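# Fully open the bottom drawer of a desk cabinet

## Task

Slide the lowest drawer of the steel cabinet standing on the desk out to its full extent. The task fails if any tool or other loose item reaches the floor, or if the robot topples or finishes leaning. The drawer must stay fully open by itself at the end; if the robot is what keeps it out, it does not count.

## Robot and tools

ROBOT. A Rainbow Robotics RB-Y1: a wheeled base (two drive wheels plus two rear casters, 0.66 m long, 0.58 m wide, front edge 0.10 m ahead of the drive axle), a folding torso (leg with ankle, knee and hip, then a chest), a pan/tilt head, and two 7-joint arms, each ending in a parallel gripper. The base cannot move sideways. A bent leg can reach past the base's front edge. Loose objects may occasionally be nudged by outside disturbances.

FRAMES. Base frame: origin on the floor midway between the drive wheels, x forward, y to the left, z up. The result reports chest, left_hand and right_hand in this frame. A hand point lies between its finger pads; fingers point along that hand's -z and close along its x. Reported hand positions can be off, more so at full reach. Odometry frame is the base frame as it was when the scene began; base_odometry only counts wheel rotation, so slipping shows up as travel. Heading runs -3.142 to 3.142, left positive.

execute_actions. Argument "actions": a list holding one action or none (empty just returns state and images). One action covers the whole robot; it can contain:
- "base": exactly one key. {"translate_m": d} is a relative straight drive of d metres from the base's last reported position, forward positive, -3 to 3. {"rotate_rad": d} is a relative turn in place of d radians, left (counter-clockwise seen from above) positive, -3.2 to 3.2. A base move that would need more than 8.667 s is refused.
- "joints": a single object mapping joint names to absolute targets (radians; grippers in metres of opening). Ranges: torso_squat_rad 0 to 1.2 (higher lowers a level chest); torso_shift_rad -0.3 to 0.6 (positive pushes hips forward); torso_pitch_rad -0.2 to 1.4 (positive leans forward); torso_yaw_rad -1.5 to 1.5 (positive turns left). Per arm, with the left_ or right_ prefix: shoulder_pitch_rad -2.356 to 2.356 (0 hanging, negative swings forward and up); shoulder_roll_rad left 0 to 3.141, right -3.141 to 0 (raising outward is positive on the left, negative on the right); shoulder_yaw_rad -2.094 to 2.094 (positive swings a bent forearm leftward, both arms); elbow_rad -2.617 to 0.01 (0 straight, negative bends); forearm_roll_rad -3.141 to 3.141; wrist_pitch_rad -1.57 to 1.919 (negative tips hand forward); hand_roll_rad -2.705 to 2.705; gripper_m 0 to 0.1. Rolls are positive counter-clockwise from above on a hanging arm, for both arms. head_pan_rad -0.523 to 0.523 (left positive, relative to chest); head_tilt_rad -0.35 to 1.57 (positive looks down). "Done" tolerance is ±0.02 rad, ±0.004 m for grippers.
- "speeds": caps for this action only: translate_m 0.05 to 0.4 m/s, rotate_rad 0.1 to 1.509 rad/s (defaults are the top values).
- "min_time_s": 0.1 to 8, a floor on how long each arm and head motion takes.
No action runs beyond 15 s. Argument "cameras": list from head_camera, left_wrist_camera, right_wrist_camera, all; omitted or null means all, [] means none. An unknown key, name or out-of-range number rejects the whole call with no motion. A joint or base you omit may keep driving toward its previous target without being reported.

Torso combined limits (squat, shift, pitch): squat + shift <= 1.52; squat - shift + pitch <= 1.57; shift + 0.5 pitch - 0.4 squat <= 0.7; shift + 0.3 pitch - 0.5 squat <= 0.39. Breaking one leaves commanded torso joints short, reported off_target.

Other tools: wait {"seconds": 0 to 10} lets the scene run with no new command and returns state and images. zoom_image {"camera", "region": [x0, y0, x1, y1]} in pixels from the top-left, at most 504 by 504, on a camera present in the latest result. read_manual {"section": "licences"} returns licence text only. finished_scene {"scene": integer} ends the scene irreversibly and reports success.

RESULTS. The pictures line lists image order. base_status and joint_status per motion: done (for the base, wheels turned as asked even if slipping); off_target (resting away from target, maybe still pushing); limit_stop_at_<name> (built-in limit); limit_stop_at_own_body (self-collision guard, nothing touching; move the arm or torso apart); contact_stop (torso or arm hit firm resistance or cannot lift); time_out; stopped_with_arm (torso halted because an arm contact-stopped). contact_stop, time_out or stopped_with_arm halt the whole group (the four torso joints, or all seven joints of one arm) and clear its targets. "joint command not followed" plus a cause line means an arm's targets were withheld by the arm-collision check; joints show not_followed and may retry later. on_its_own lists uncommanded parts; "held at" is the held target, not the position. A reported stop cancels the rest of that reply's movement calls. Torque fault: robot freezes 10 s. MOTOR HOT appears from 65 °C; OVER-TEMPERATURE FAULT at 80 °C brakes that arm (limit_stop_at_motor_heat); resend targets afterwards.

CAUTIONS. After a stop, retreat first: arms in one action, then torso. Exception: if both hands grip one object and the torso contact-stops immediately with nothing in the way, set every arm joint to its reported value, then resend the torso. The torso leg pressing on furniture can shove the base backward unseen by odometry. The base keeps driving into furniture. To grip, command an opening at least 0.005 m below the object's width; off_target is then expected. Never let arms or hands strike or squeeze each other. Each arm handles about 3 kg; heavy loads held far forward can tip the robot. Keep loose items on the desk.

Each tool is called by a JSON object that holds its "name" and its "arguments", one argument or row to a line.

## Session

I'll start by looking at the scene.

{"name": "execute_actions", "arguments": {
  "actions": []
}}

Scene clock: 0.00 s.
base_odometry: x=+0.000 y=+0.000 heading=+0.000 (m, m, rad; odometry frame)
base_status: not commanded
joint_positions: torso_squat_rad=+0.350 torso_shift_rad=+0.000 torso_pitch_rad=-0.001 torso_yaw_rad=+0.001 left_shoulder_pitch_rad=-0.027 left_shoulder_roll_rad=+0.052 left_shoulder_yaw_rad=+0.011 left_elbow_rad=-0.198 left_forearm_roll_rad=+0.033 left_wrist_pitch_rad=-0.023 left_hand_roll_rad=-0.005 left_gripper_m=+0.100 right_shoulder_pitch_rad=+0.029 right_shoulder_roll_rad=+0.003 right_shoulder_yaw_rad=-0.013 right_elbow_rad=-0.201 right_forearm_roll_rad=-0.012 right_wrist_pitch_rad=-0.024 right_hand_roll_rad=-0.002 right_gripper_m=+0.100 head_pan_rad=-0.001 head_tilt_rad=+0.400
joint_status: not commanded
chest: x=-0.2283 y=+0.0004 z=+1.2474 quat_wxyz=(+1.000, +0.000, +0.000, +0.000) (m; base frame)
left_hand: x=-0.1071 y=+0.2601 z=+0.5734 quat_wxyz=(+0.992, +0.025, -0.124, +0.013) (m; base frame)
right_hand: x=-0.1453 y=-0.2191 z=+0.5671 quat_wxyz=(+0.995, +0.001, -0.099, -0.018) (m; base frame)
pictures: head_camera, left_wrist_camera, right_wrist_camera
Images, in order (width x height): head_camera 896x504, left_wrist_camera 644x364, right_wrist_camera 644x364.

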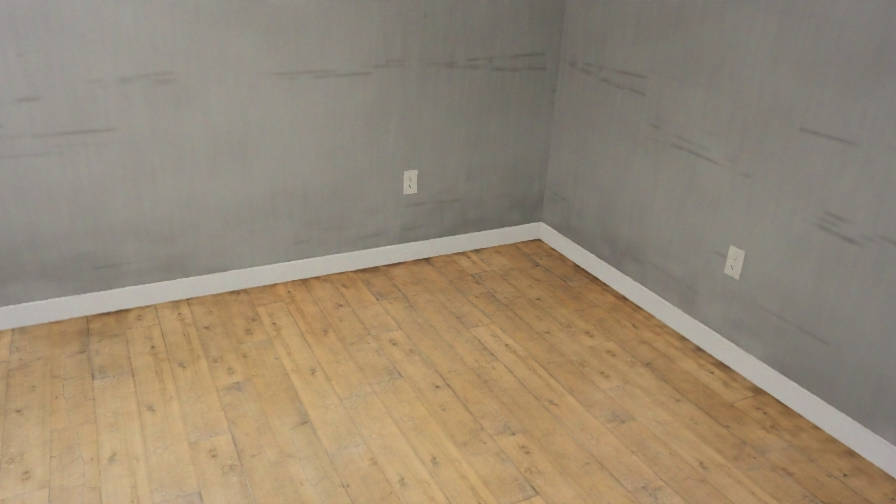

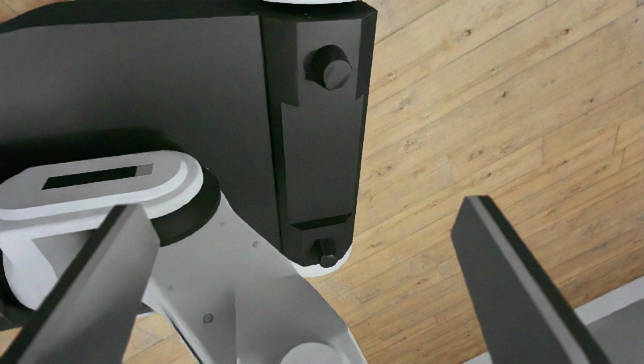

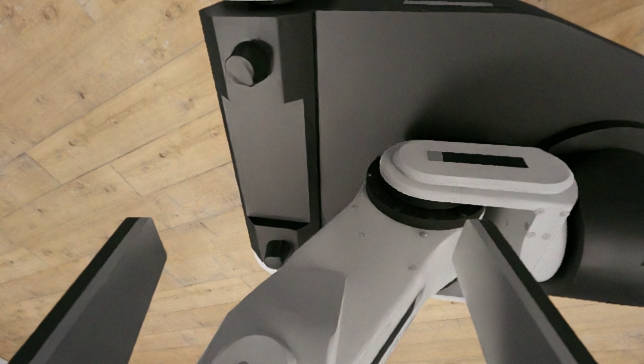

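{"name": "execute_actions", "arguments": {
  "actions": [
    {"base": {"rotate_rad": 1.8}, "joints": {"head_pan_rad": 0.5, "head_tilt_rad": 0.3}}
  ],
  "cameras": ["head_camera"]
}}

Scene clock: 7.47 s.
base_odometry: x=+0.000 y=+0.000 heading=+1.799 (m, m, rad; odometry frame)
base_status: done
joint_positions: torso_squat_rad=+0.350 torso_shift_rad=+0.000 torso_pitch_rad=-0.001 torso_yaw_rad=+0.001 left_shoulder_pitch_rad=-0.027 left_shoulder_roll_rad=+0.052 left_shoulder_yaw_rad=+0.011 left_elbow_rad=-0.198 left_forearm_roll_rad=+0.033 left_wrist_pitch_rad=-0.023 left_hand_roll_rad=-0.005 left_gripper_m=+0.100 right_shoulder_pitch_rad=+0.029 right_shoulder_roll_rad=+0.003 right_shoulder_yaw_rad=-0.013 right_elbow_rad=-0.201 right_forearm_roll_rad=-0.012 right_wrist_pitch_rad=-0.024 right_hand_roll_rad=-0.002 right_gripper_m=+0.100 head_pan_rad=+0.500 head_tilt_rad=+0.300
joint_status: all done
chest: x=-0.2284 y=+0.0004 z=+1.2474 quat_wxyz=(+1.000, +0.000, +0.000, +0.000) (m; base frame)
left_hand: x=-0.1071 y=+0.2600 z=+0.5734 quat_wxyz=(+0.992, +0.025, -0.124, +0.013) (m; base frame)
right_hand: x=-0.1453 y=-0.2192 z=+0.5671 quat_wxyz=(+0.995, +0.001, -0.099, -0.018) (m; base frame)
pictures: head_camera
Images, in order (width x height): head_camera 896x504.

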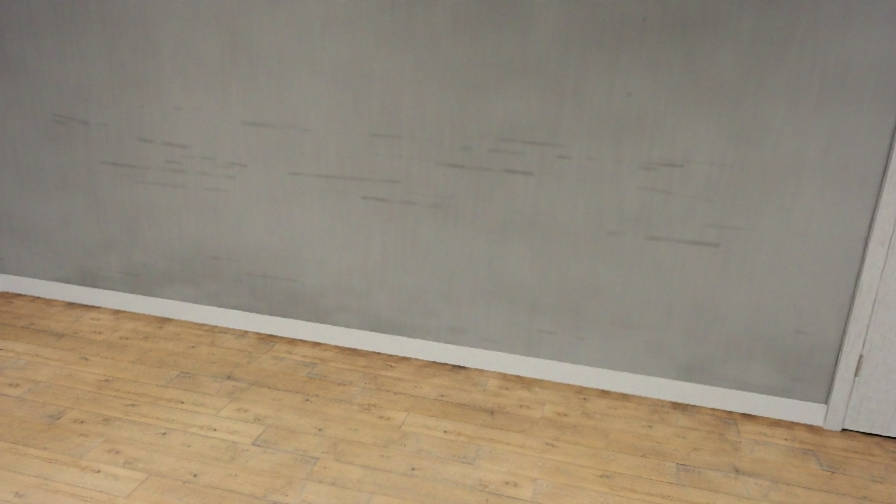

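{"name": "execute_actions", "arguments": {
  "actions": [
    {"base": {"rotate_rad": 1.6}, "joints": {"head_pan_rad": 0.2, "head_tilt_rad": 0.3}}
  ],
  "cameras": ["head_camera"]
}}

Scene clock: 12.83 s.
base_odometry: x=+0.000 y=+0.000 heading=-2.885 (m, m, rad; odometry frame)
base_status: done
joint_positions: torso_squat_rad=+0.350 torso_shift_rad=+0.000 torso_pitch_rad=-0.001 torso_yaw_rad=+0.001 left_shoulder_pitch_rad=-0.027 left_shoulder_roll_rad=+0.052 left_shoulder_yaw_rad=+0.011 left_elbow_rad=-0.198 left_forearm_roll_rad=+0.033 left_wrist_pitch_rad=-0.023 left_hand_roll_rad=-0.005 left_gripper_m=+0.100 right_shoulder_pitch_rad=+0.029 right_shoulder_roll_rad=+0.003 right_shoulder_yaw_rad=-0.013 right_elbow_rad=-0.201 right_forearm_roll_rad=-0.012 right_wrist_pitch_rad=-0.024 right_hand_roll_rad=-0.002 right_gripper_m=+0.100 head_pan_rad=+0.200 head_tilt_rad=+0.300
joint_status: all done
chest: x=-0.2284 y=+0.0004 z=+1.2474 quat_wxyz=(+1.000, +0.000, +0.000, +0.000) (m; base frame)
left_hand: x=-0.1071 y=+0.2600 z=+0.5734 quat_wxyz=(+0.992, +0.025, -0.124, +0.013) (m; base frame)
right_hand: x=-0.1453 y=-0.2192 z=+0.5671 quat_wxyz=(+0.995, +0.001, -0.099, -0.018) (m; base frame)
pictures: head_camera
Images, in order (width x height): head_camera 896x504.

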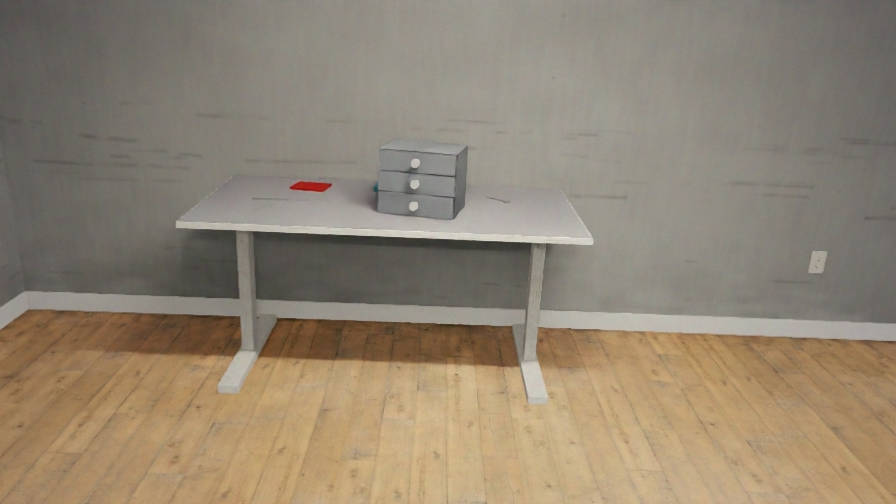

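{"name": "zoom_image", "arguments": {
  "camera": "head_camera",
  "region": [160, 120, 620, 260]
}}

Region (160, 120, 620, 260) of head_camera's 896x504 image, scaled by 1.096, with more detail than that image has; it fills the top 153 rows of this view, and the rest is white.

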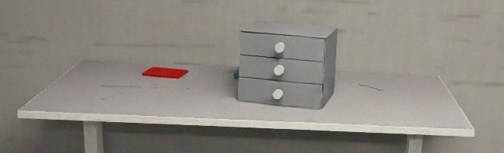

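{"name": "execute_actions", "arguments": {
  "actions": [
    {"base": {"rotate_rad": 0.3}, "joints": {"head_pan_rad": 0.0, "head_tilt_rad": 0.3}}
  ],
  "cameras": ["head_camera"]
}}

Scene clock: 48.03 s.
base_odometry: x=+0.000 y=+0.000 heading=-2.585 (m, m, rad; odometry frame)
base_status: done
joint_positions: torso_squat_rad=+0.350 torso_shift_rad=+0.000 torso_pitch_rad=-0.001 torso_yaw_rad=+0.001 left_shoulder_pitch_rad=-0.027 left_shoulder_roll_rad=+0.052 left_shoulder_yaw_rad=+0.011 left_elbow_rad=-0.198 left_forearm_roll_rad=+0.033 left_wrist_pitch_rad=-0.023 left_hand_roll_rad=-0.005 left_gripper_m=+0.100 right_shoulder_pitch_rad=+0.029 right_shoulder_roll_rad=+0.003 right_shoulder_yaw_rad=-0.013 right_elbow_rad=-0.201 right_forearm_roll_rad=-0.012 right_wrist_pitch_rad=-0.024 right_hand_roll_rad=-0.002 right_gripper_m=+0.100 head_pan_rad=+0.000 head_tilt_rad=+0.300
joint_status: all done
chest: x=-0.2283 y=+0.0004 z=+1.2474 quat_wxyz=(+1.000, +0.000, +0.000, +0.000) (m; base frame)
left_hand: x=-0.1071 y=+0.2600 z=+0.5734 quat_wxyz=(+0.992, +0.025, -0.124, +0.013) (m; base frame)
right_hand: x=-0.1453 y=-0.2192 z=+0.5671 quat_wxyz=(+0.995, +0.001, -0.099, -0.018) (m; base frame)
pictures: head_camera
Images, in order (width x height): head_camera 896x504.

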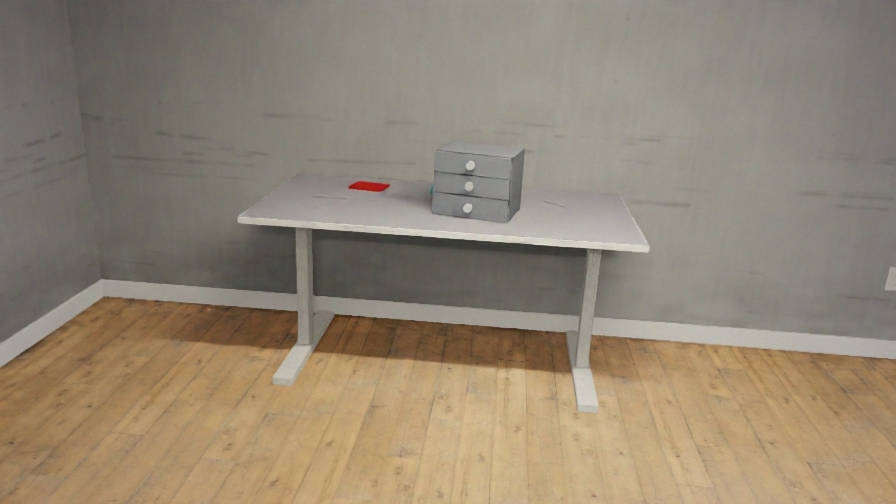

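{"name": "execute_actions", "arguments": {
  "actions": [
    {"base": {"rotate_rad": 0.17}}
  ],
  "cameras": []
}}

{"name": "execute_actions", "arguments": {
  "actions": [
    {"base": {"translate_m": 1.7}, "joints": {"head_pan_rad": -0.4, "head_tilt_rad": 0.5}}
  ],
  "cameras": ["head_camera"]
}}

Scene clock: 60.30 s.
base_odometry: x=+0.000 y=+0.000 heading=-2.416 (m, m, rad; odometry frame)
base_status: done
joint_positions: torso_squat_rad=+0.350 torso_shift_rad=+0.000 torso_pitch_rad=-0.001 torso_yaw_rad=+0.001 left_shoulder_pitch_rad=-0.027 left_shoulder_roll_rad=+0.052 left_shoulder_yaw_rad=+0.011 left_elbow_rad=-0.198 left_forearm_roll_rad=+0.033 left_wrist_pitch_rad=-0.023 left_hand_roll_rad=-0.005 left_gripper_m=+0.100 right_shoulder_pitch_rad=+0.029 right_shoulder_roll_rad=+0.003 right_shoulder_yaw_rad=-0.013 right_elbow_rad=-0.201 right_forearm_roll_rad=-0.012 right_wrist_pitch_rad=-0.024 right_hand_roll_rad=-0.002 right_gripper_m=+0.100 head_pan_rad=+0.000 head_tilt_rad=+0.300
joint_status: not commanded
chest: x=-0.2283 y=+0.0004 z=+1.2474 quat_wxyz=(+1.000, +0.000, +0.000, +0.000) (m; base frame)
left_hand: x=-0.1071 y=+0.2600 z=+0.5734 quat_wxyz=(+0.992, +0.024, -0.124, +0.013) (m; base frame)
right_hand: x=-0.1453 y=-0.2192 z=+0.5671 quat_wxyz=(+0.995, +0.001, -0.099, -0.018) (m; base frame)
pictures: none
No camera images: the call's "cameras" was empty. Leave "cameras" out to get every camera's image.

Scene clock: 65.90 s.
base_odometry: x=-1.271 y=-1.129 heading=-2.415 (m, m, rad; odometry frame)
base_status: done
joint_positions: torso_squat_rad=+0.350 torso_shift_rad=+0.000 torso_pitch_rad=-0.001 torso_yaw_rad=+0.001 left_shoulder_pitch_rad=-0.027 left_shoulder_roll_rad=+0.052 left_shoulder_yaw_rad=+0.011 left_elbow_rad=-0.198 left_forearm_roll_rad=+0.033 left_wrist_pitch_rad=-0.023 left_hand_roll_rad=-0.005 left_gripper_m=+0.100 right_shoulder_pitch_rad=+0.029 right_shoulder_roll_rad=+0.003 right_shoulder_yaw_rad=-0.013 right_elbow_rad=-0.201 right_forearm_roll_rad=-0.012 right_wrist_pitch_rad=-0.024 right_hand_roll_rad=-0.002 right_gripper_m=+0.100 head_pan_rad=-0.400 head_tilt_rad=+0.500
joint_status: all done
chest: x=-0.2283 y=+0.0004 z=+1.2474 quat_wxyz=(+1.000, +0.000, +0.000, +0.000) (m; base frame)
left_hand: x=-0.1070 y=+0.2600 z=+0.5734 quat_wxyz=(+0.992, +0.024, -0.124, +0.013) (m; base frame)
right_hand: x=-0.1452 y=-0.2192 z=+0.5671 quat_wxyz=(+0.995, +0.001, -0.099, -0.018) (m; base frame)
pictures: head_camera
Images, in order (width x height): head_camera 896x504.

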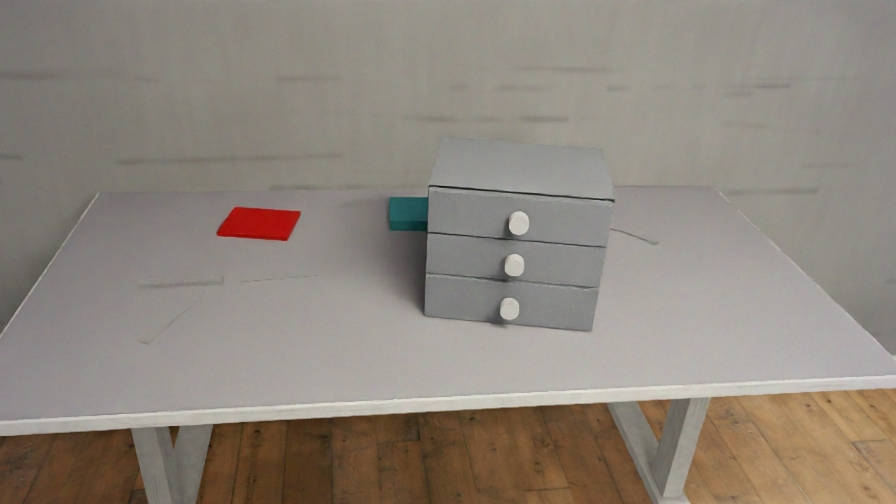

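{"name": "execute_actions", "arguments": {
  "actions": [
    {"base": {"translate_m": 0.26}, "joints": {"torso_pitch_rad": 0.3, "right_shoulder_pitch_rad": -0.221, "right_shoulder_roll_rad": -0.008, "right_shoulder_yaw_rad": -0.075, "right_elbow_rad": -1.717, "right_forearm_roll_rad": 0.0, "right_wrist_pitch_rad": 0.578, "right_hand_roll_rad": 1.571, "head_pan_rad": -0.15, "head_tilt_rad": 0.35}}
  ],
  "cameras": []
}}

{"name": "execute_actions", "arguments": {
  "actions": [
    {"base": {"rotate_rad": -0.48}}
  ],
  "cameras": ["head_camera", "right_wrist_camera"]
}}

Scene clock: 170.80 s.
base_odometry: x=-1.465 y=-1.301 heading=-2.415 (m, m, rad; odometry frame)
base_status: done
joint_positions: torso_squat_rad=+0.350 torso_shift_rad=+0.000 torso_pitch_rad=+0.300 torso_yaw_rad=+0.001 left_shoulder_pitch_rad=-0.027 left_shoulder_roll_rad=+0.052 left_shoulder_yaw_rad=+0.011 left_elbow_rad=-0.198 left_forearm_roll_rad=+0.033 left_wrist_pitch_rad=-0.023 left_hand_roll_rad=-0.005 left_gripper_m=+0.100 right_shoulder_pitch_rad=-0.221 right_shoulder_roll_rad=-0.008 right_shoulder_yaw_rad=-0.075 right_elbow_rad=-1.717 right_forearm_roll_rad=+0.000 right_wrist_pitch_rad=+0.578 right_hand_roll_rad=+1.571 right_gripper_m=+0.100 head_pan_rad=-0.150 head_tilt_rad=+0.350
joint_status: all done
chest: x=-0.1365 y=+0.0004 z=+1.2336 quat_wxyz=(+0.989, +0.000, +0.149, +0.000) (m; base frame)
left_hand: x=-0.2203 y=+0.2600 z=+0.5539 quat_wxyz=(+0.999, +0.026, +0.026, +0.009) (m; base frame)
right_hand: x=+0.3497 y=-0.2191 z=+0.9000 quat_wxyz=(+0.612, -0.353, -0.354, +0.613) (m; base frame)
pictures: none
No camera images: the call's "cameras" was empty. Leave "cameras" out to get every camera's image.

Scene clock: 173.23 s.
base_odometry: x=-1.465 y=-1.301 heading=-2.894 (m, m, rad; odometry frame)
base_status: done
joint_positions: torso_squat_rad=+0.350 torso_shift_rad=+0.000 torso_pitch_rad=+0.300 torso_yaw_rad=+0.001 left_shoulder_pitch_rad=-0.027 left_shoulder_roll_rad=+0.052 left_shoulder_yaw_rad=+0.011 left_elbow_rad=-0.198 left_forearm_roll_rad=+0.033 left_wrist_pitch_rad=-0.023 left_hand_roll_rad=-0.005 left_gripper_m=+0.100 right_shoulder_pitch_rad=-0.221 right_shoulder_roll_rad=-0.008 right_shoulder_yaw_rad=-0.075 right_elbow_rad=-1.717 right_forearm_roll_rad=+0.000 right_wrist_pitch_rad=+0.578 right_hand_roll_rad=+1.571 right_gripper_m=+0.100 head_pan_rad=-0.150 head_tilt_rad=+0.350
joint_status: not commanded
chest: x=-0.1366 y=+0.0004 z=+1.2336 quat_wxyz=(+0.989, +0.000, +0.149, +0.000) (m; base frame)
left_hand: x=-0.2203 y=+0.2600 z=+0.5539 quat_wxyz=(+0.999, +0.026, +0.026, +0.009) (m; base frame)
right_hand: x=+0.3497 y=-0.2191 z=+0.9000 quat_wxyz=(+0.612, -0.353, -0.354, +0.613) (m; base frame)
pictures: head_camera, right_wrist_camera
Images, in order (width x height): head_camera 896x504, right_wrist_camera 644x364.

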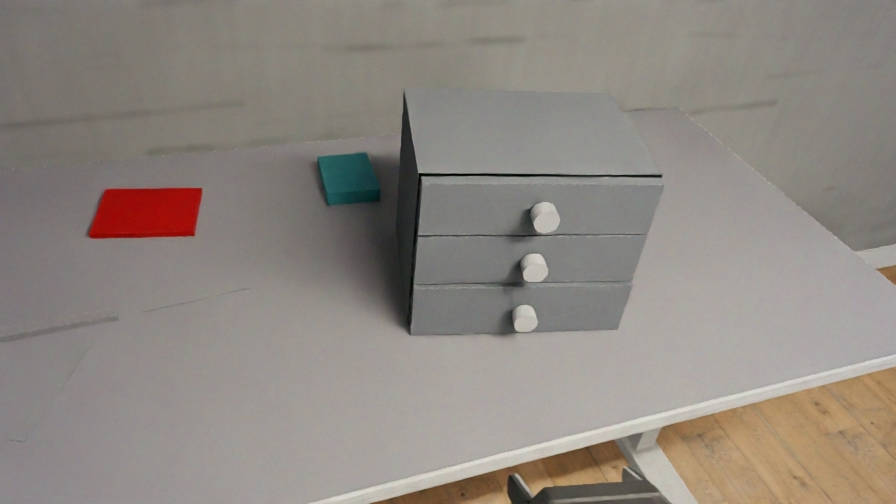

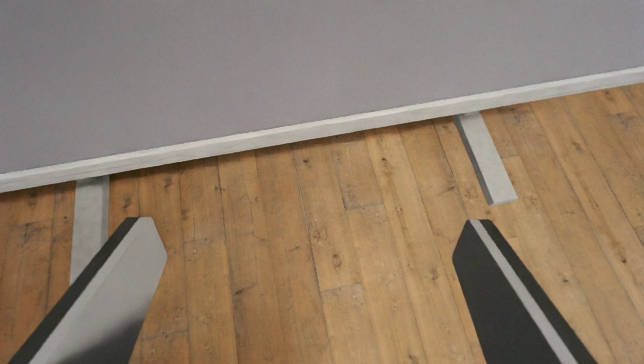

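{"name": "zoom_image", "arguments": {
  "camera": "head_camera",
  "region": [440, 180, 640, 350]
}}

Region (440, 180, 640, 350) of head_camera's 896x504 image, scaled by 2.520, with more detail than that image has; it fills the top 428 rows of this view, and the rest is white.

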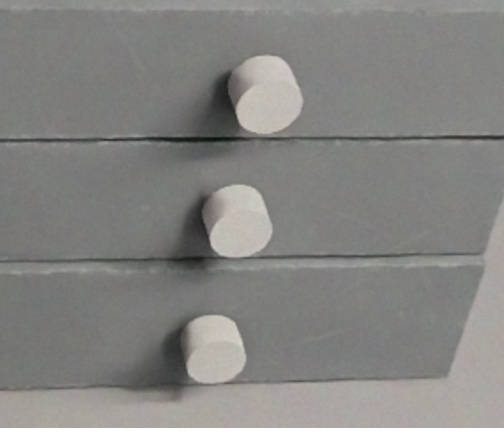

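{"name": "execute_actions", "arguments": {
  "actions": [
    {"base": {"translate_m": 0.21}, "joints": {"torso_squat_rad": 0.575, "right_shoulder_yaw_rad": -0.12, "head_pan_rad": -0.25, "head_tilt_rad": 0.5}}
  ],
  "cameras": ["head_camera", "right_wrist_camera"]
}}

Scene clock: 217.70 s.
base_odometry: x=-1.669 y=-1.353 heading=-2.895 (m, m, rad; odometry frame)
base_status: done
joint_positions: torso_squat_rad=+0.575 torso_shift_rad=+0.000 torso_pitch_rad=+0.300 torso_yaw_rad=+0.001 left_shoulder_pitch_rad=-0.027 left_shoulder_roll_rad=+0.052 left_shoulder_yaw_rad=+0.011 left_elbow_rad=-0.198 left_forearm_roll_rad=+0.033 left_wrist_pitch_rad=-0.023 left_hand_roll_rad=-0.005 left_gripper_m=+0.100 right_shoulder_pitch_rad=-0.221 right_shoulder_roll_rad=-0.008 right_shoulder_yaw_rad=-0.120 right_elbow_rad=-1.717 right_forearm_roll_rad=+0.000 right_wrist_pitch_rad=+0.578 right_hand_roll_rad=+1.571 right_gripper_m=+0.100 head_pan_rad=-0.250 head_tilt_rad=+0.500
joint_status: all done
chest: x=-0.1366 y=+0.0004 z=+1.1635 quat_wxyz=(+0.989, +0.000, +0.149, +0.000) (m; base frame)
left_hand: x=-0.2203 y=+0.2600 z=+0.4839 quat_wxyz=(+0.999, +0.026, +0.026, +0.009) (m; base frame)
right_hand: x=+0.3492 y=-0.2416 z=+0.8300 quat_wxyz=(+0.625, -0.362, -0.344, +0.599) (m; base frame)
pictures: head_camera, right_wrist_camera
Images, in order (width x height): head_camera 896x504, right_wrist_camera 644x364.

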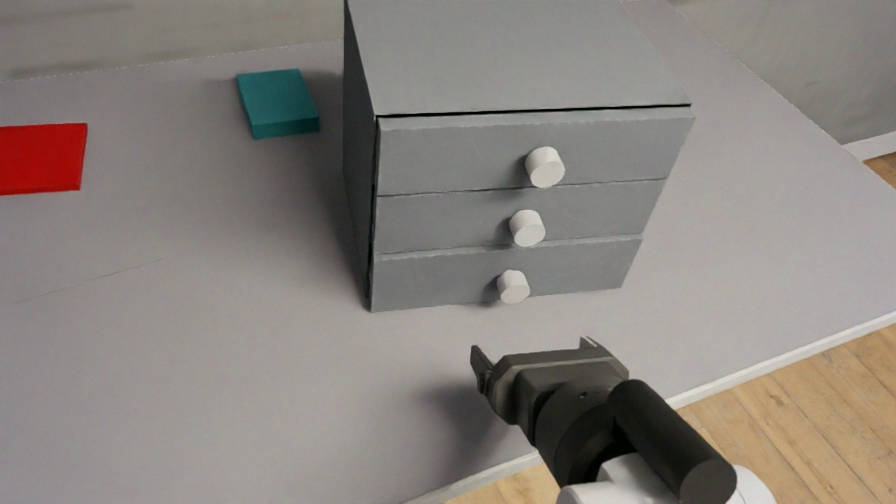

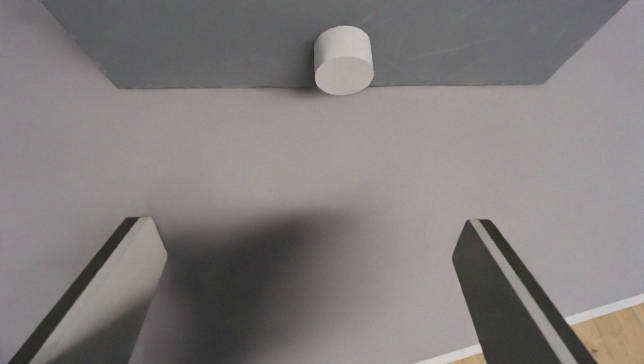

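{"name": "execute_actions", "arguments": {
  "actions": [
    {"base": {"rotate_rad": -0.045}, "joints": {"torso_squat_rad": 0.61, "right_shoulder_yaw_rad": -0.075, "right_shoulder_roll_rad": -0.078}}
  ],
  "cameras": ["right_wrist_camera"]
}}

{"name": "execute_actions", "arguments": {
  "actions": [
    {"base": {"translate_m": 0.06}}
  ],
  "cameras": ["head_camera", "right_wrist_camera"]
}}

Scene clock: 256.83 s.
base_odometry: x=-1.669 y=-1.353 heading=-2.938 (m, m, rad; odometry frame)
base_status: done
joint_positions: torso_squat_rad=+0.610 torso_shift_rad=+0.000 torso_pitch_rad=+0.300 torso_yaw_rad=+0.001 left_shoulder_pitch_rad=-0.027 left_shoulder_roll_rad=+0.052 left_shoulder_yaw_rad=+0.011 left_elbow_rad=-0.198 left_forearm_roll_rad=+0.033 left_wrist_pitch_rad=-0.023 left_hand_roll_rad=-0.005 left_gripper_m=+0.100 right_shoulder_pitch_rad=-0.221 right_shoulder_roll_rad=-0.078 right_shoulder_yaw_rad=-0.075 right_elbow_rad=-1.717 right_forearm_roll_rad=+0.000 right_wrist_pitch_rad=+0.578 right_hand_roll_rad=+1.571 right_gripper_m=+0.100 head_pan_rad=-0.250 head_tilt_rad=+0.500
joint_status: all done
chest: x=-0.1367 y=+0.0004 z=+1.1499 quat_wxyz=(+0.989, +0.000, +0.149, +0.000) (m; base frame)
left_hand: x=-0.2203 y=+0.2599 z=+0.4702 quat_wxyz=(+0.999, +0.026, +0.026, +0.009) (m; base frame)
right_hand: x=+0.3519 y=-0.2449 z=+0.8197 quat_wxyz=(+0.597, -0.375, -0.335, +0.625) (m; base frame)
pictures: right_wrist_camera
Images, in order (width x height): right_wrist_camera 644x364.

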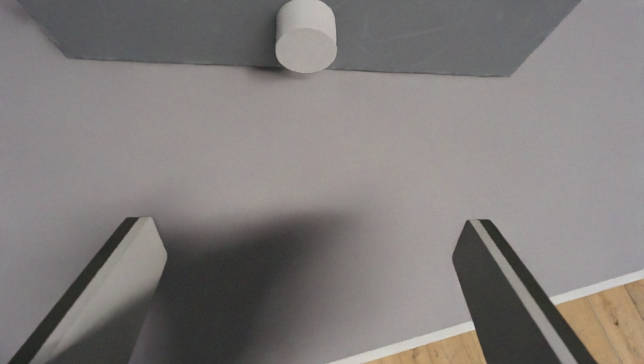

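Scene clock: 258.00 s.
base_odometry: x=-1.728 y=-1.365 heading=-2.939 (m, m, rad; odometry frame)
base_status: done
joint_positions: torso_squat_rad=+0.610 torso_shift_rad=+0.000 torso_pitch_rad=+0.300 torso_yaw_rad=+0.001 left_shoulder_pitch_rad=-0.027 left_shoulder_roll_rad=+0.052 left_shoulder_yaw_rad=+0.011 left_elbow_rad=-0.198 left_forearm_roll_rad=+0.033 left_wrist_pitch_rad=-0.023 left_hand_roll_rad=-0.005 left_gripper_m=+0.100 right_shoulder_pitch_rad=-0.221 right_shoulder_roll_rad=-0.078 right_shoulder_yaw_rad=-0.075 right_elbow_rad=-1.717 right_forearm_roll_rad=+0.000 right_wrist_pitch_rad=+0.578 right_hand_roll_rad=+1.571 right_gripper_m=+0.100 head_pan_rad=-0.250 head_tilt_rad=+0.500
joint_status: not commanded
chest: x=-0.1365 y=+0.0004 z=+1.1499 quat_wxyz=(+0.989, +0.000, +0.149, +0.000) (m; base frame)
left_hand: x=-0.2204 y=+0.2599 z=+0.4702 quat_wxyz=(+0.999, +0.026, +0.026, +0.009) (m; base frame)
right_hand: x=+0.3520 y=-0.2449 z=+0.8196 quat_wxyz=(+0.597, -0.375, -0.335, +0.625) (m; base frame)
pictures: head_camera, right_wrist_camera
Images, in order (width x height): head_camera 896x504, right_wrist_camera 644x364.

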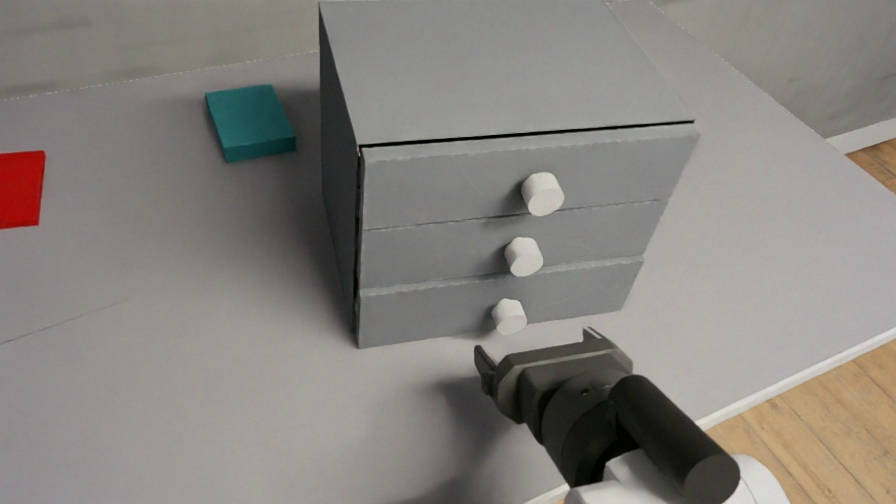

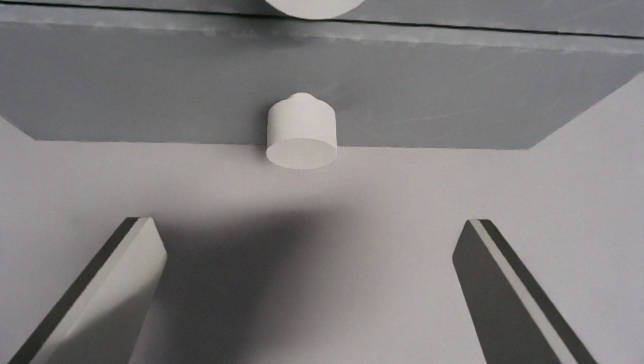

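{"name": "execute_actions", "arguments": {
  "actions": [
    {"base": {"translate_m": 0.02}, "joints": {"torso_squat_rad": 0.66}}
  ],
  "cameras": ["head_camera", "right_wrist_camera"]
}}

Scene clock: 272.10 s.
base_odometry: x=-1.747 y=-1.369 heading=-2.939 (m, m, rad; odometry frame)
base_status: done
joint_positions: torso_squat_rad=+0.660 torso_shift_rad=+0.000 torso_pitch_rad=+0.300 torso_yaw_rad=+0.001 left_shoulder_pitch_rad=-0.027 left_shoulder_roll_rad=+0.052 left_shoulder_yaw_rad=+0.011 left_elbow_rad=-0.198 left_forearm_roll_rad=+0.033 left_wrist_pitch_rad=-0.023 left_hand_roll_rad=-0.005 left_gripper_m=+0.100 right_shoulder_pitch_rad=-0.221 right_shoulder_roll_rad=-0.078 right_shoulder_yaw_rad=-0.075 right_elbow_rad=-1.717 right_forearm_roll_rad=+0.000 right_wrist_pitch_rad=+0.578 right_hand_roll_rad=+1.571 right_gripper_m=+0.100 head_pan_rad=-0.250 head_tilt_rad=+0.500
joint_status: all done
chest: x=-0.1366 y=+0.0003 z=+1.1291 quat_wxyz=(+0.989, +0.000, +0.149, +0.000) (m; base frame)
left_hand: x=-0.2203 y=+0.2599 z=+0.4494 quat_wxyz=(+0.999, +0.026, +0.026, +0.009) (m; base frame)
right_hand: x=+0.3520 y=-0.2449 z=+0.7989 quat_wxyz=(+0.597, -0.375, -0.335, +0.625) (m; base frame)
pictures: head_camera, right_wrist_camera
Images, in order (width x height): head_camera 896x504, right_wrist_camera 644x364.

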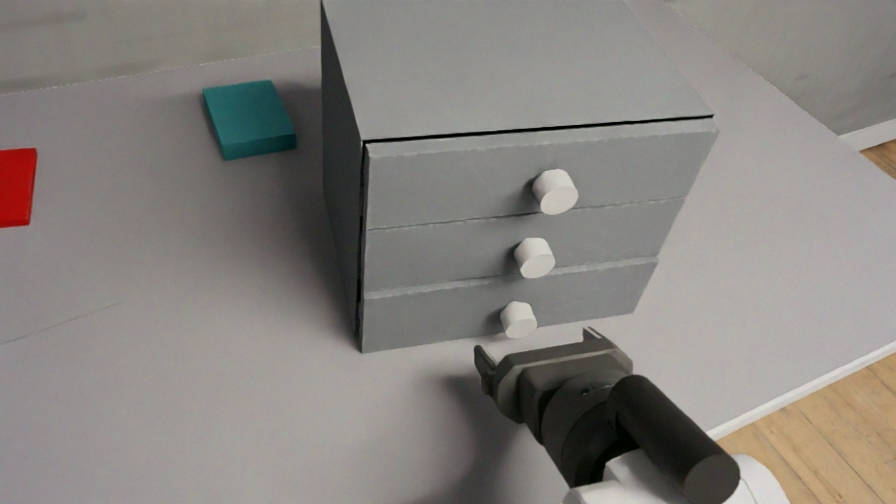

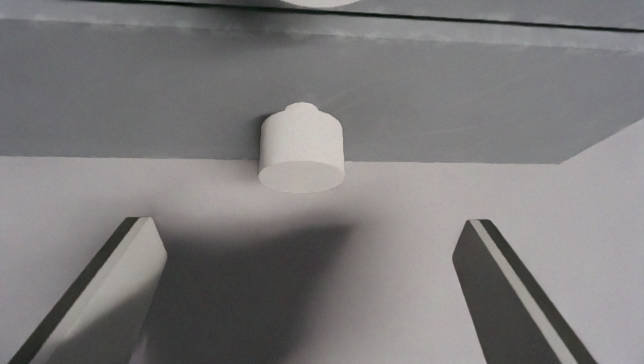

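{"name": "execute_actions", "arguments": {
  "actions": [
    {"base": {"translate_m": 0.04}, "joints": {"torso_squat_rad": 0.683, "right_gripper_m": 0.07}, "speeds": {"translate_m": 0.05}}
  ],
  "cameras": ["head_camera", "right_wrist_camera"]
}}

Scene clock: 285.57 s.
base_odometry: x=-1.787 y=-1.377 heading=-2.939 (m, m, rad; odometry frame)
base_status: done
joint_positions: torso_squat_rad=+0.683 torso_shift_rad=+0.000 torso_pitch_rad=+0.300 torso_yaw_rad=+0.001 left_shoulder_pitch_rad=-0.027 left_shoulder_roll_rad=+0.052 left_shoulder_yaw_rad=+0.011 left_elbow_rad=-0.198 left_forearm_roll_rad=+0.033 left_wrist_pitch_rad=-0.023 left_hand_roll_rad=-0.005 left_gripper_m=+0.100 right_shoulder_pitch_rad=-0.221 right_shoulder_roll_rad=-0.078 right_shoulder_yaw_rad=-0.075 right_elbow_rad=-1.717 right_forearm_roll_rad=+0.000 right_wrist_pitch_rad=+0.578 right_hand_roll_rad=+1.571 right_gripper_m=+0.070 head_pan_rad=-0.250 head_tilt_rad=+0.500
joint_status: all done
chest: x=-0.1366 y=+0.0003 z=+1.1191 quat_wxyz=(+0.989, +0.000, +0.149, +0.000) (m; base frame)
left_hand: x=-0.2204 y=+0.2599 z=+0.4394 quat_wxyz=(+0.999, +0.026, +0.026, +0.009) (m; base frame)
right_hand: x=+0.3520 y=-0.2449 z=+0.7888 quat_wxyz=(+0.597, -0.375, -0.335, +0.625) (m; base frame)
pictures: head_camera, right_wrist_camera
Images, in order (width x height): head_camera 896x504, right_wrist_camera 644x364.

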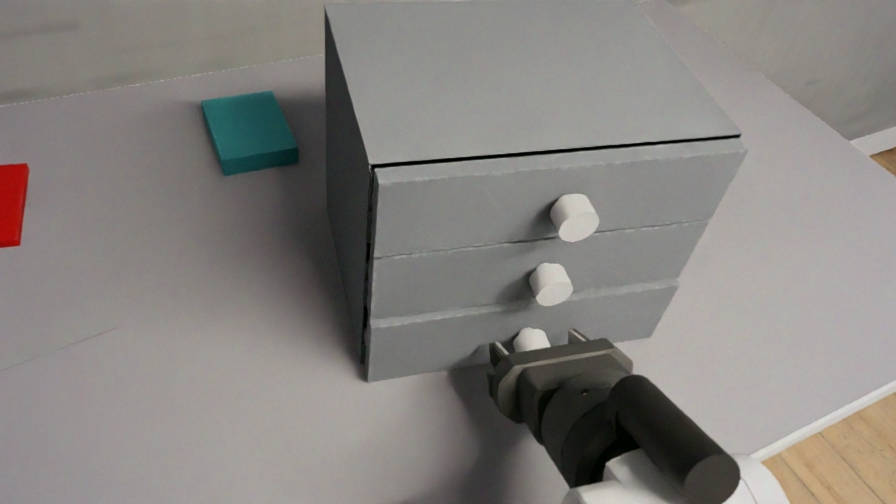

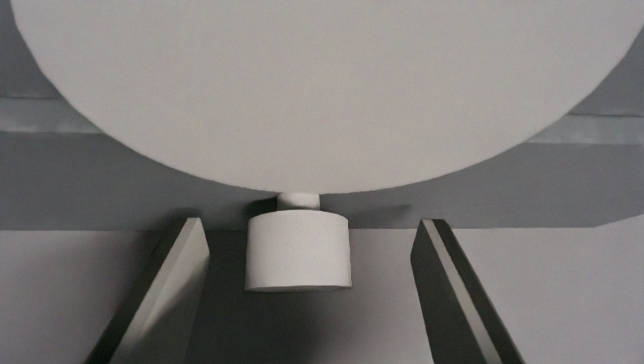

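{"name": "execute_actions", "arguments": {
  "actions": [
    {"joints": {"right_shoulder_roll_rad": -0.068, "right_gripper_m": 0.02}}
  ],
  "cameras": ["right_wrist_camera"]
}}

{"name": "execute_actions", "arguments": {
  "actions": [
    {"base": {"translate_m": -0.08}, "speeds": {"translate_m": 0.08}}
  ],
  "cameras": ["head_camera", "right_wrist_camera"]
}}

Scene clock: 291.50 s.
base_odometry: x=-1.787 y=-1.377 heading=-2.939 (m, m, rad; odometry frame)
base_status: not commanded
joint_positions: torso_squat_rad=+0.683 torso_shift_rad=+0.000 torso_pitch_rad=+0.300 torso_yaw_rad=+0.001 left_shoulder_pitch_rad=-0.027 left_shoulder_roll_rad=+0.052 left_shoulder_yaw_rad=+0.011 left_elbow_rad=-0.198 left_forearm_roll_rad=+0.033 left_wrist_pitch_rad=-0.023 left_hand_roll_rad=-0.005 left_gripper_m=+0.100 right_shoulder_pitch_rad=-0.221 right_shoulder_roll_rad=-0.068 right_shoulder_yaw_rad=-0.075 right_elbow_rad=-1.717 right_forearm_roll_rad=+0.000 right_wrist_pitch_rad=+0.578 right_hand_roll_rad=+1.571 right_gripper_m=+0.031 head_pan_rad=-0.250 head_tilt_rad=+0.500
joint_status: right_gripper_m off_target (ended at +0.031, target +0.020); the others done
chest: x=-0.1366 y=+0.0003 z=+1.1191 quat_wxyz=(+0.989, +0.000, +0.149, +0.000) (m; base frame)
left_hand: x=-0.2204 y=+0.2599 z=+0.4394 quat_wxyz=(+0.999, +0.026, +0.026, +0.009) (m; base frame)
right_hand: x=+0.3516 y=-0.2413 z=+0.7883 quat_wxyz=(+0.599, -0.372, -0.338, +0.624) (m; base frame)
pictures: right_wrist_camera
Images, in order (width x height): right_wrist_camera 644x364.

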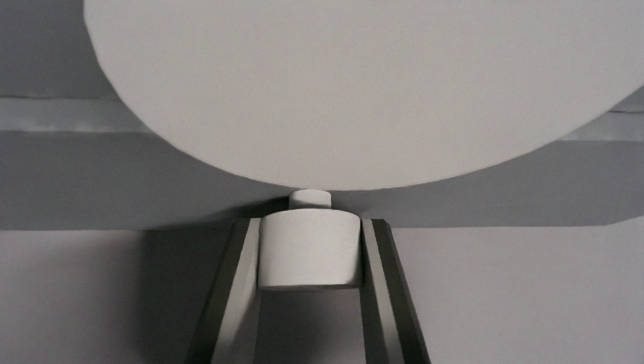

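Scene clock: 293.10 s.
base_odometry: x=-1.708 y=-1.361 heading=-2.938 (m, m, rad; odometry frame)
base_status: done
joint_positions: torso_squat_rad=+0.683 torso_shift_rad=+0.000 torso_pitch_rad=+0.300 torso_yaw_rad=+0.000 left_shoulder_pitch_rad=-0.027 left_shoulder_roll_rad=+0.052 left_shoulder_yaw_rad=+0.011 left_elbow_rad=-0.198 left_forearm_roll_rad=+0.033 left_wrist_pitch_rad=-0.023 left_hand_roll_rad=-0.005 left_gripper_m=+0.100 right_shoulder_pitch_rad=-0.221 right_shoulder_roll_rad=-0.069 right_shoulder_yaw_rad=-0.077 right_elbow_rad=-1.717 right_forearm_roll_rad=+0.000 right_wrist_pitch_rad=+0.578 right_hand_roll_rad=+1.571 right_gripper_m=+0.031 head_pan_rad=-0.250 head_tilt_rad=+0.500
joint_status: not commanded
chest: x=-0.1367 y=+0.0003 z=+1.1191 quat_wxyz=(+0.989, +0.000, +0.149, +0.000) (m; base frame)
left_hand: x=-0.2204 y=+0.2599 z=+0.4394 quat_wxyz=(+0.999, +0.026, +0.026, +0.009) (m; base frame)
right_hand: x=+0.3513 y=-0.2428 z=+0.7881 quat_wxyz=(+0.599, -0.373, -0.337, +0.623) (m; base frame)
pictures: head_camera, right_wrist_camera
Images, in order (width x height): head_camera 896x504, right_wrist_camera 644x364.

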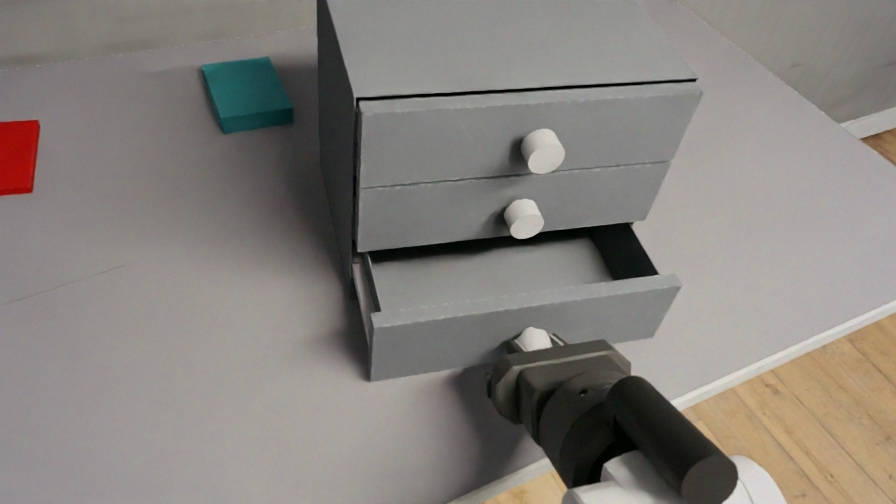

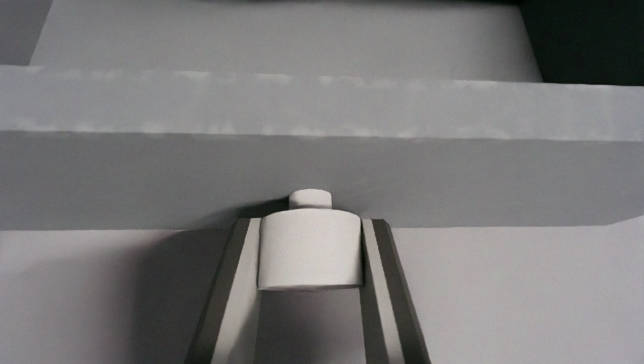

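{"name": "execute_actions", "arguments": {
  "actions": [
    {"base": {"translate_m": -0.07}, "joints": {"right_shoulder_roll_rad": -0.076}, "speeds": {"translate_m": 0.08}, "min_time_s": 1.0}
  ],
  "cameras": ["head_camera", "right_wrist_camera"]
}}

Scene clock: 298.13 s.
base_odometry: x=-1.640 y=-1.347 heading=-2.937 (m, m, rad; odometry frame)
base_status: done
joint_positions: torso_squat_rad=+0.683 torso_shift_rad=+0.000 torso_pitch_rad=+0.300 torso_yaw_rad=+0.000 left_shoulder_pitch_rad=-0.027 left_shoulder_roll_rad=+0.052 left_shoulder_yaw_rad=+0.011 left_elbow_rad=-0.198 left_forearm_roll_rad=+0.033 left_wrist_pitch_rad=-0.023 left_hand_roll_rad=-0.005 left_gripper_m=+0.100 right_shoulder_pitch_rad=-0.220 right_shoulder_roll_rad=-0.077 right_shoulder_yaw_rad=-0.077 right_elbow_rad=-1.717 right_forearm_roll_rad=+0.000 right_wrist_pitch_rad=+0.578 right_hand_roll_rad=+1.571 right_gripper_m=+0.031 head_pan_rad=-0.250 head_tilt_rad=+0.500
joint_status: all done
chest: x=-0.1367 y=+0.0002 z=+1.1191 quat_wxyz=(+0.989, +0.000, +0.149, +0.000) (m; base frame)
left_hand: x=-0.2204 y=+0.2599 z=+0.4394 quat_wxyz=(+0.999, +0.026, +0.026, +0.009) (m; base frame)
right_hand: x=+0.3514 y=-0.2458 z=+0.7883 quat_wxyz=(+0.598, -0.375, -0.334, +0.625) (m; base frame)
pictures: head_camera, right_wrist_camera
Images, in order (width x height): head_camera 896x504, right_wrist_camera 644x364.

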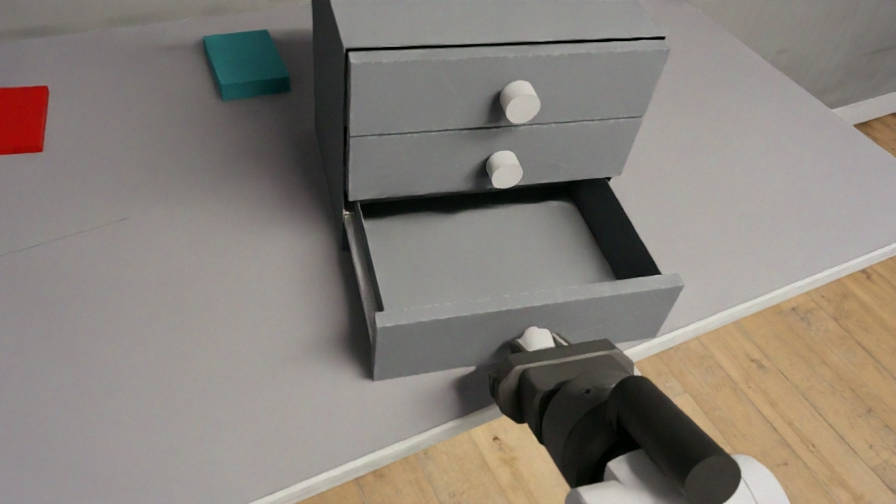

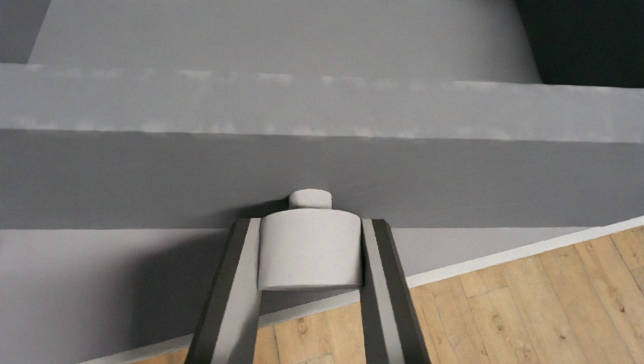

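{"name": "execute_actions", "arguments": {
  "actions": [
    {"base": {"translate_m": -0.03}, "joints": {"right_shoulder_roll_rad": -0.081, "head_tilt_rad": 0.4}, "speeds": {"translate_m": 0.05}, "min_time_s": 0.6}
  ],
  "cameras": ["head_camera", "right_wrist_camera"]
}}

Scene clock: 302.13 s.
base_odometry: x=-1.610 y=-1.340 heading=-2.935 (m, m, rad; odometry frame)
base_status: done
joint_positions: torso_squat_rad=+0.683 torso_shift_rad=+0.000 torso_pitch_rad=+0.300 torso_yaw_rad=+0.000 left_shoulder_pitch_rad=-0.027 left_shoulder_roll_rad=+0.052 left_shoulder_yaw_rad=+0.011 left_elbow_rad=-0.198 left_forearm_roll_rad=+0.033 left_wrist_pitch_rad=-0.023 left_hand_roll_rad=-0.005 left_gripper_m=+0.100 right_shoulder_pitch_rad=-0.220 right_shoulder_roll_rad=-0.082 right_shoulder_yaw_rad=-0.077 right_elbow_rad=-1.717 right_forearm_roll_rad=+0.000 right_wrist_pitch_rad=+0.578 right_hand_roll_rad=+1.571 right_gripper_m=+0.031 head_pan_rad=-0.250 head_tilt_rad=+0.400
joint_status: all done
chest: x=-0.1366 y=+0.0002 z=+1.1191 quat_wxyz=(+0.989, +0.000, +0.149, +0.000) (m; base frame)
left_hand: x=-0.2204 y=+0.2599 z=+0.4394 quat_wxyz=(+0.999, +0.026, +0.026, +0.009) (m; base frame)
right_hand: x=+0.3515 y=-0.2475 z=+0.7883 quat_wxyz=(+0.597, -0.376, -0.333, +0.626) (m; base frame)
pictures: head_camera, right_wrist_camera
Images, in order (width x height): head_camera 896x504, right_wrist_camera 644x364.

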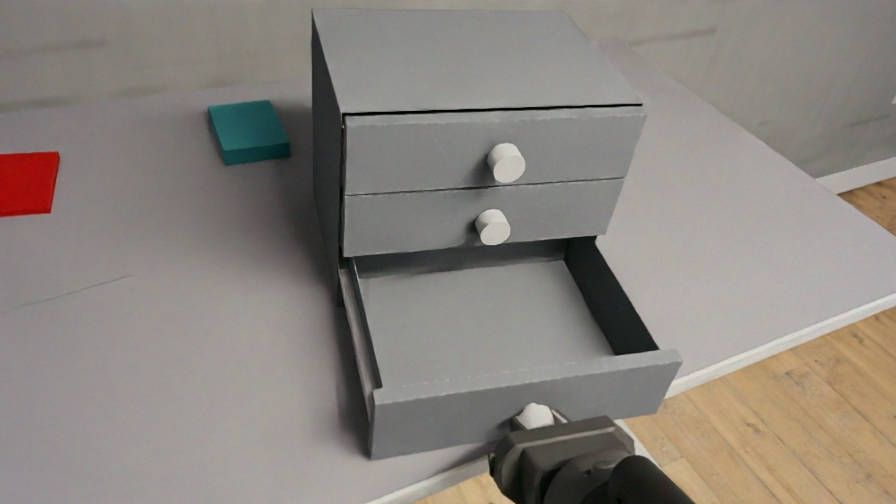

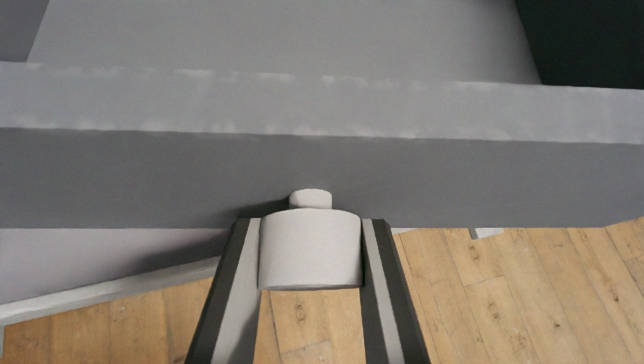

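{"name": "execute_actions", "arguments": {
  "actions": [
    {"base": {"translate_m": -0.02}, "joints": {"right_shoulder_roll_rad": -0.085}, "speeds": {"translate_m": 0.05}, "min_time_s": 0.5}
  ],
  "cameras": ["head_camera", "right_wrist_camera"]
}}

Scene clock: 305.03 s.
base_odometry: x=-1.591 y=-1.336 heading=-2.934 (m, m, rad; odometry frame)
base_status: done
joint_positions: torso_squat_rad=+0.683 torso_shift_rad=+0.000 torso_pitch_rad=+0.300 torso_yaw_rad=+0.001 left_shoulder_pitch_rad=-0.027 left_shoulder_roll_rad=+0.052 left_shoulder_yaw_rad=+0.011 left_elbow_rad=-0.198 left_forearm_roll_rad=+0.033 left_wrist_pitch_rad=-0.023 left_hand_roll_rad=-0.005 left_gripper_m=+0.100 right_shoulder_pitch_rad=-0.222 right_shoulder_roll_rad=-0.086 right_shoulder_yaw_rad=-0.077 right_elbow_rad=-1.717 right_forearm_roll_rad=+0.000 right_wrist_pitch_rad=+0.578 right_hand_roll_rad=+1.571 right_gripper_m=+0.031 head_pan_rad=-0.250 head_tilt_rad=+0.400
joint_status: all done
chest: x=-0.1364 y=+0.0002 z=+1.1191 quat_wxyz=(+0.989, +0.000, +0.150, +0.000) (m; base frame)
left_hand: x=-0.2204 y=+0.2599 z=+0.4395 quat_wxyz=(+0.999, +0.026, +0.026, +0.009) (m; base frame)
right_hand: x=+0.3524 y=-0.2485 z=+0.7893 quat_wxyz=(+0.595, -0.378, -0.333, +0.626) (m; base frame)
pictures: head_camera, right_wrist_camera
Images, in order (width x height): head_camera 896x504, right_wrist_camera 644x364.

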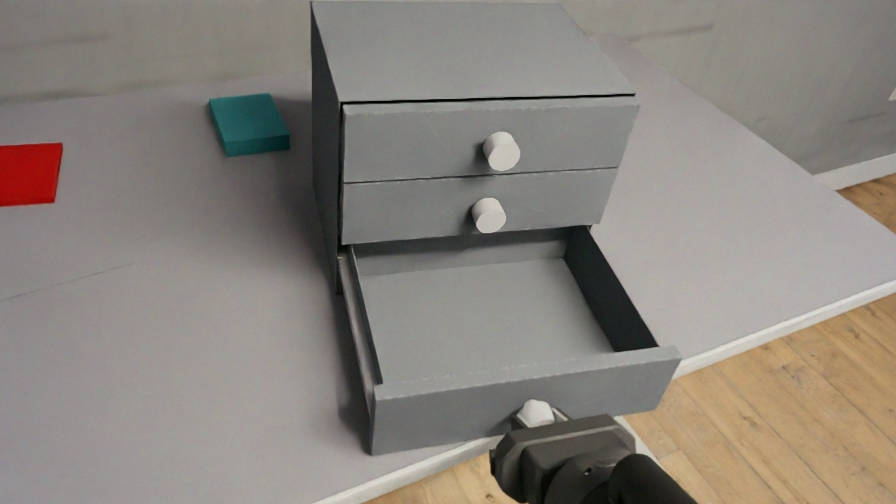

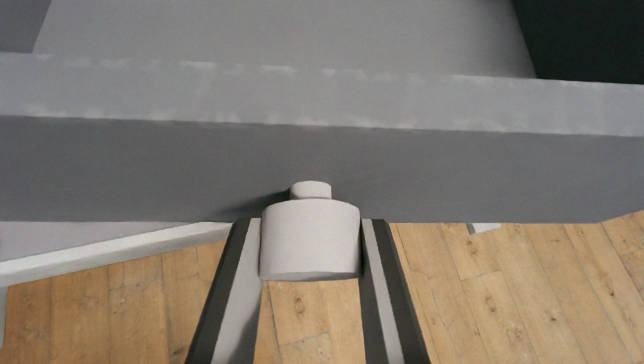

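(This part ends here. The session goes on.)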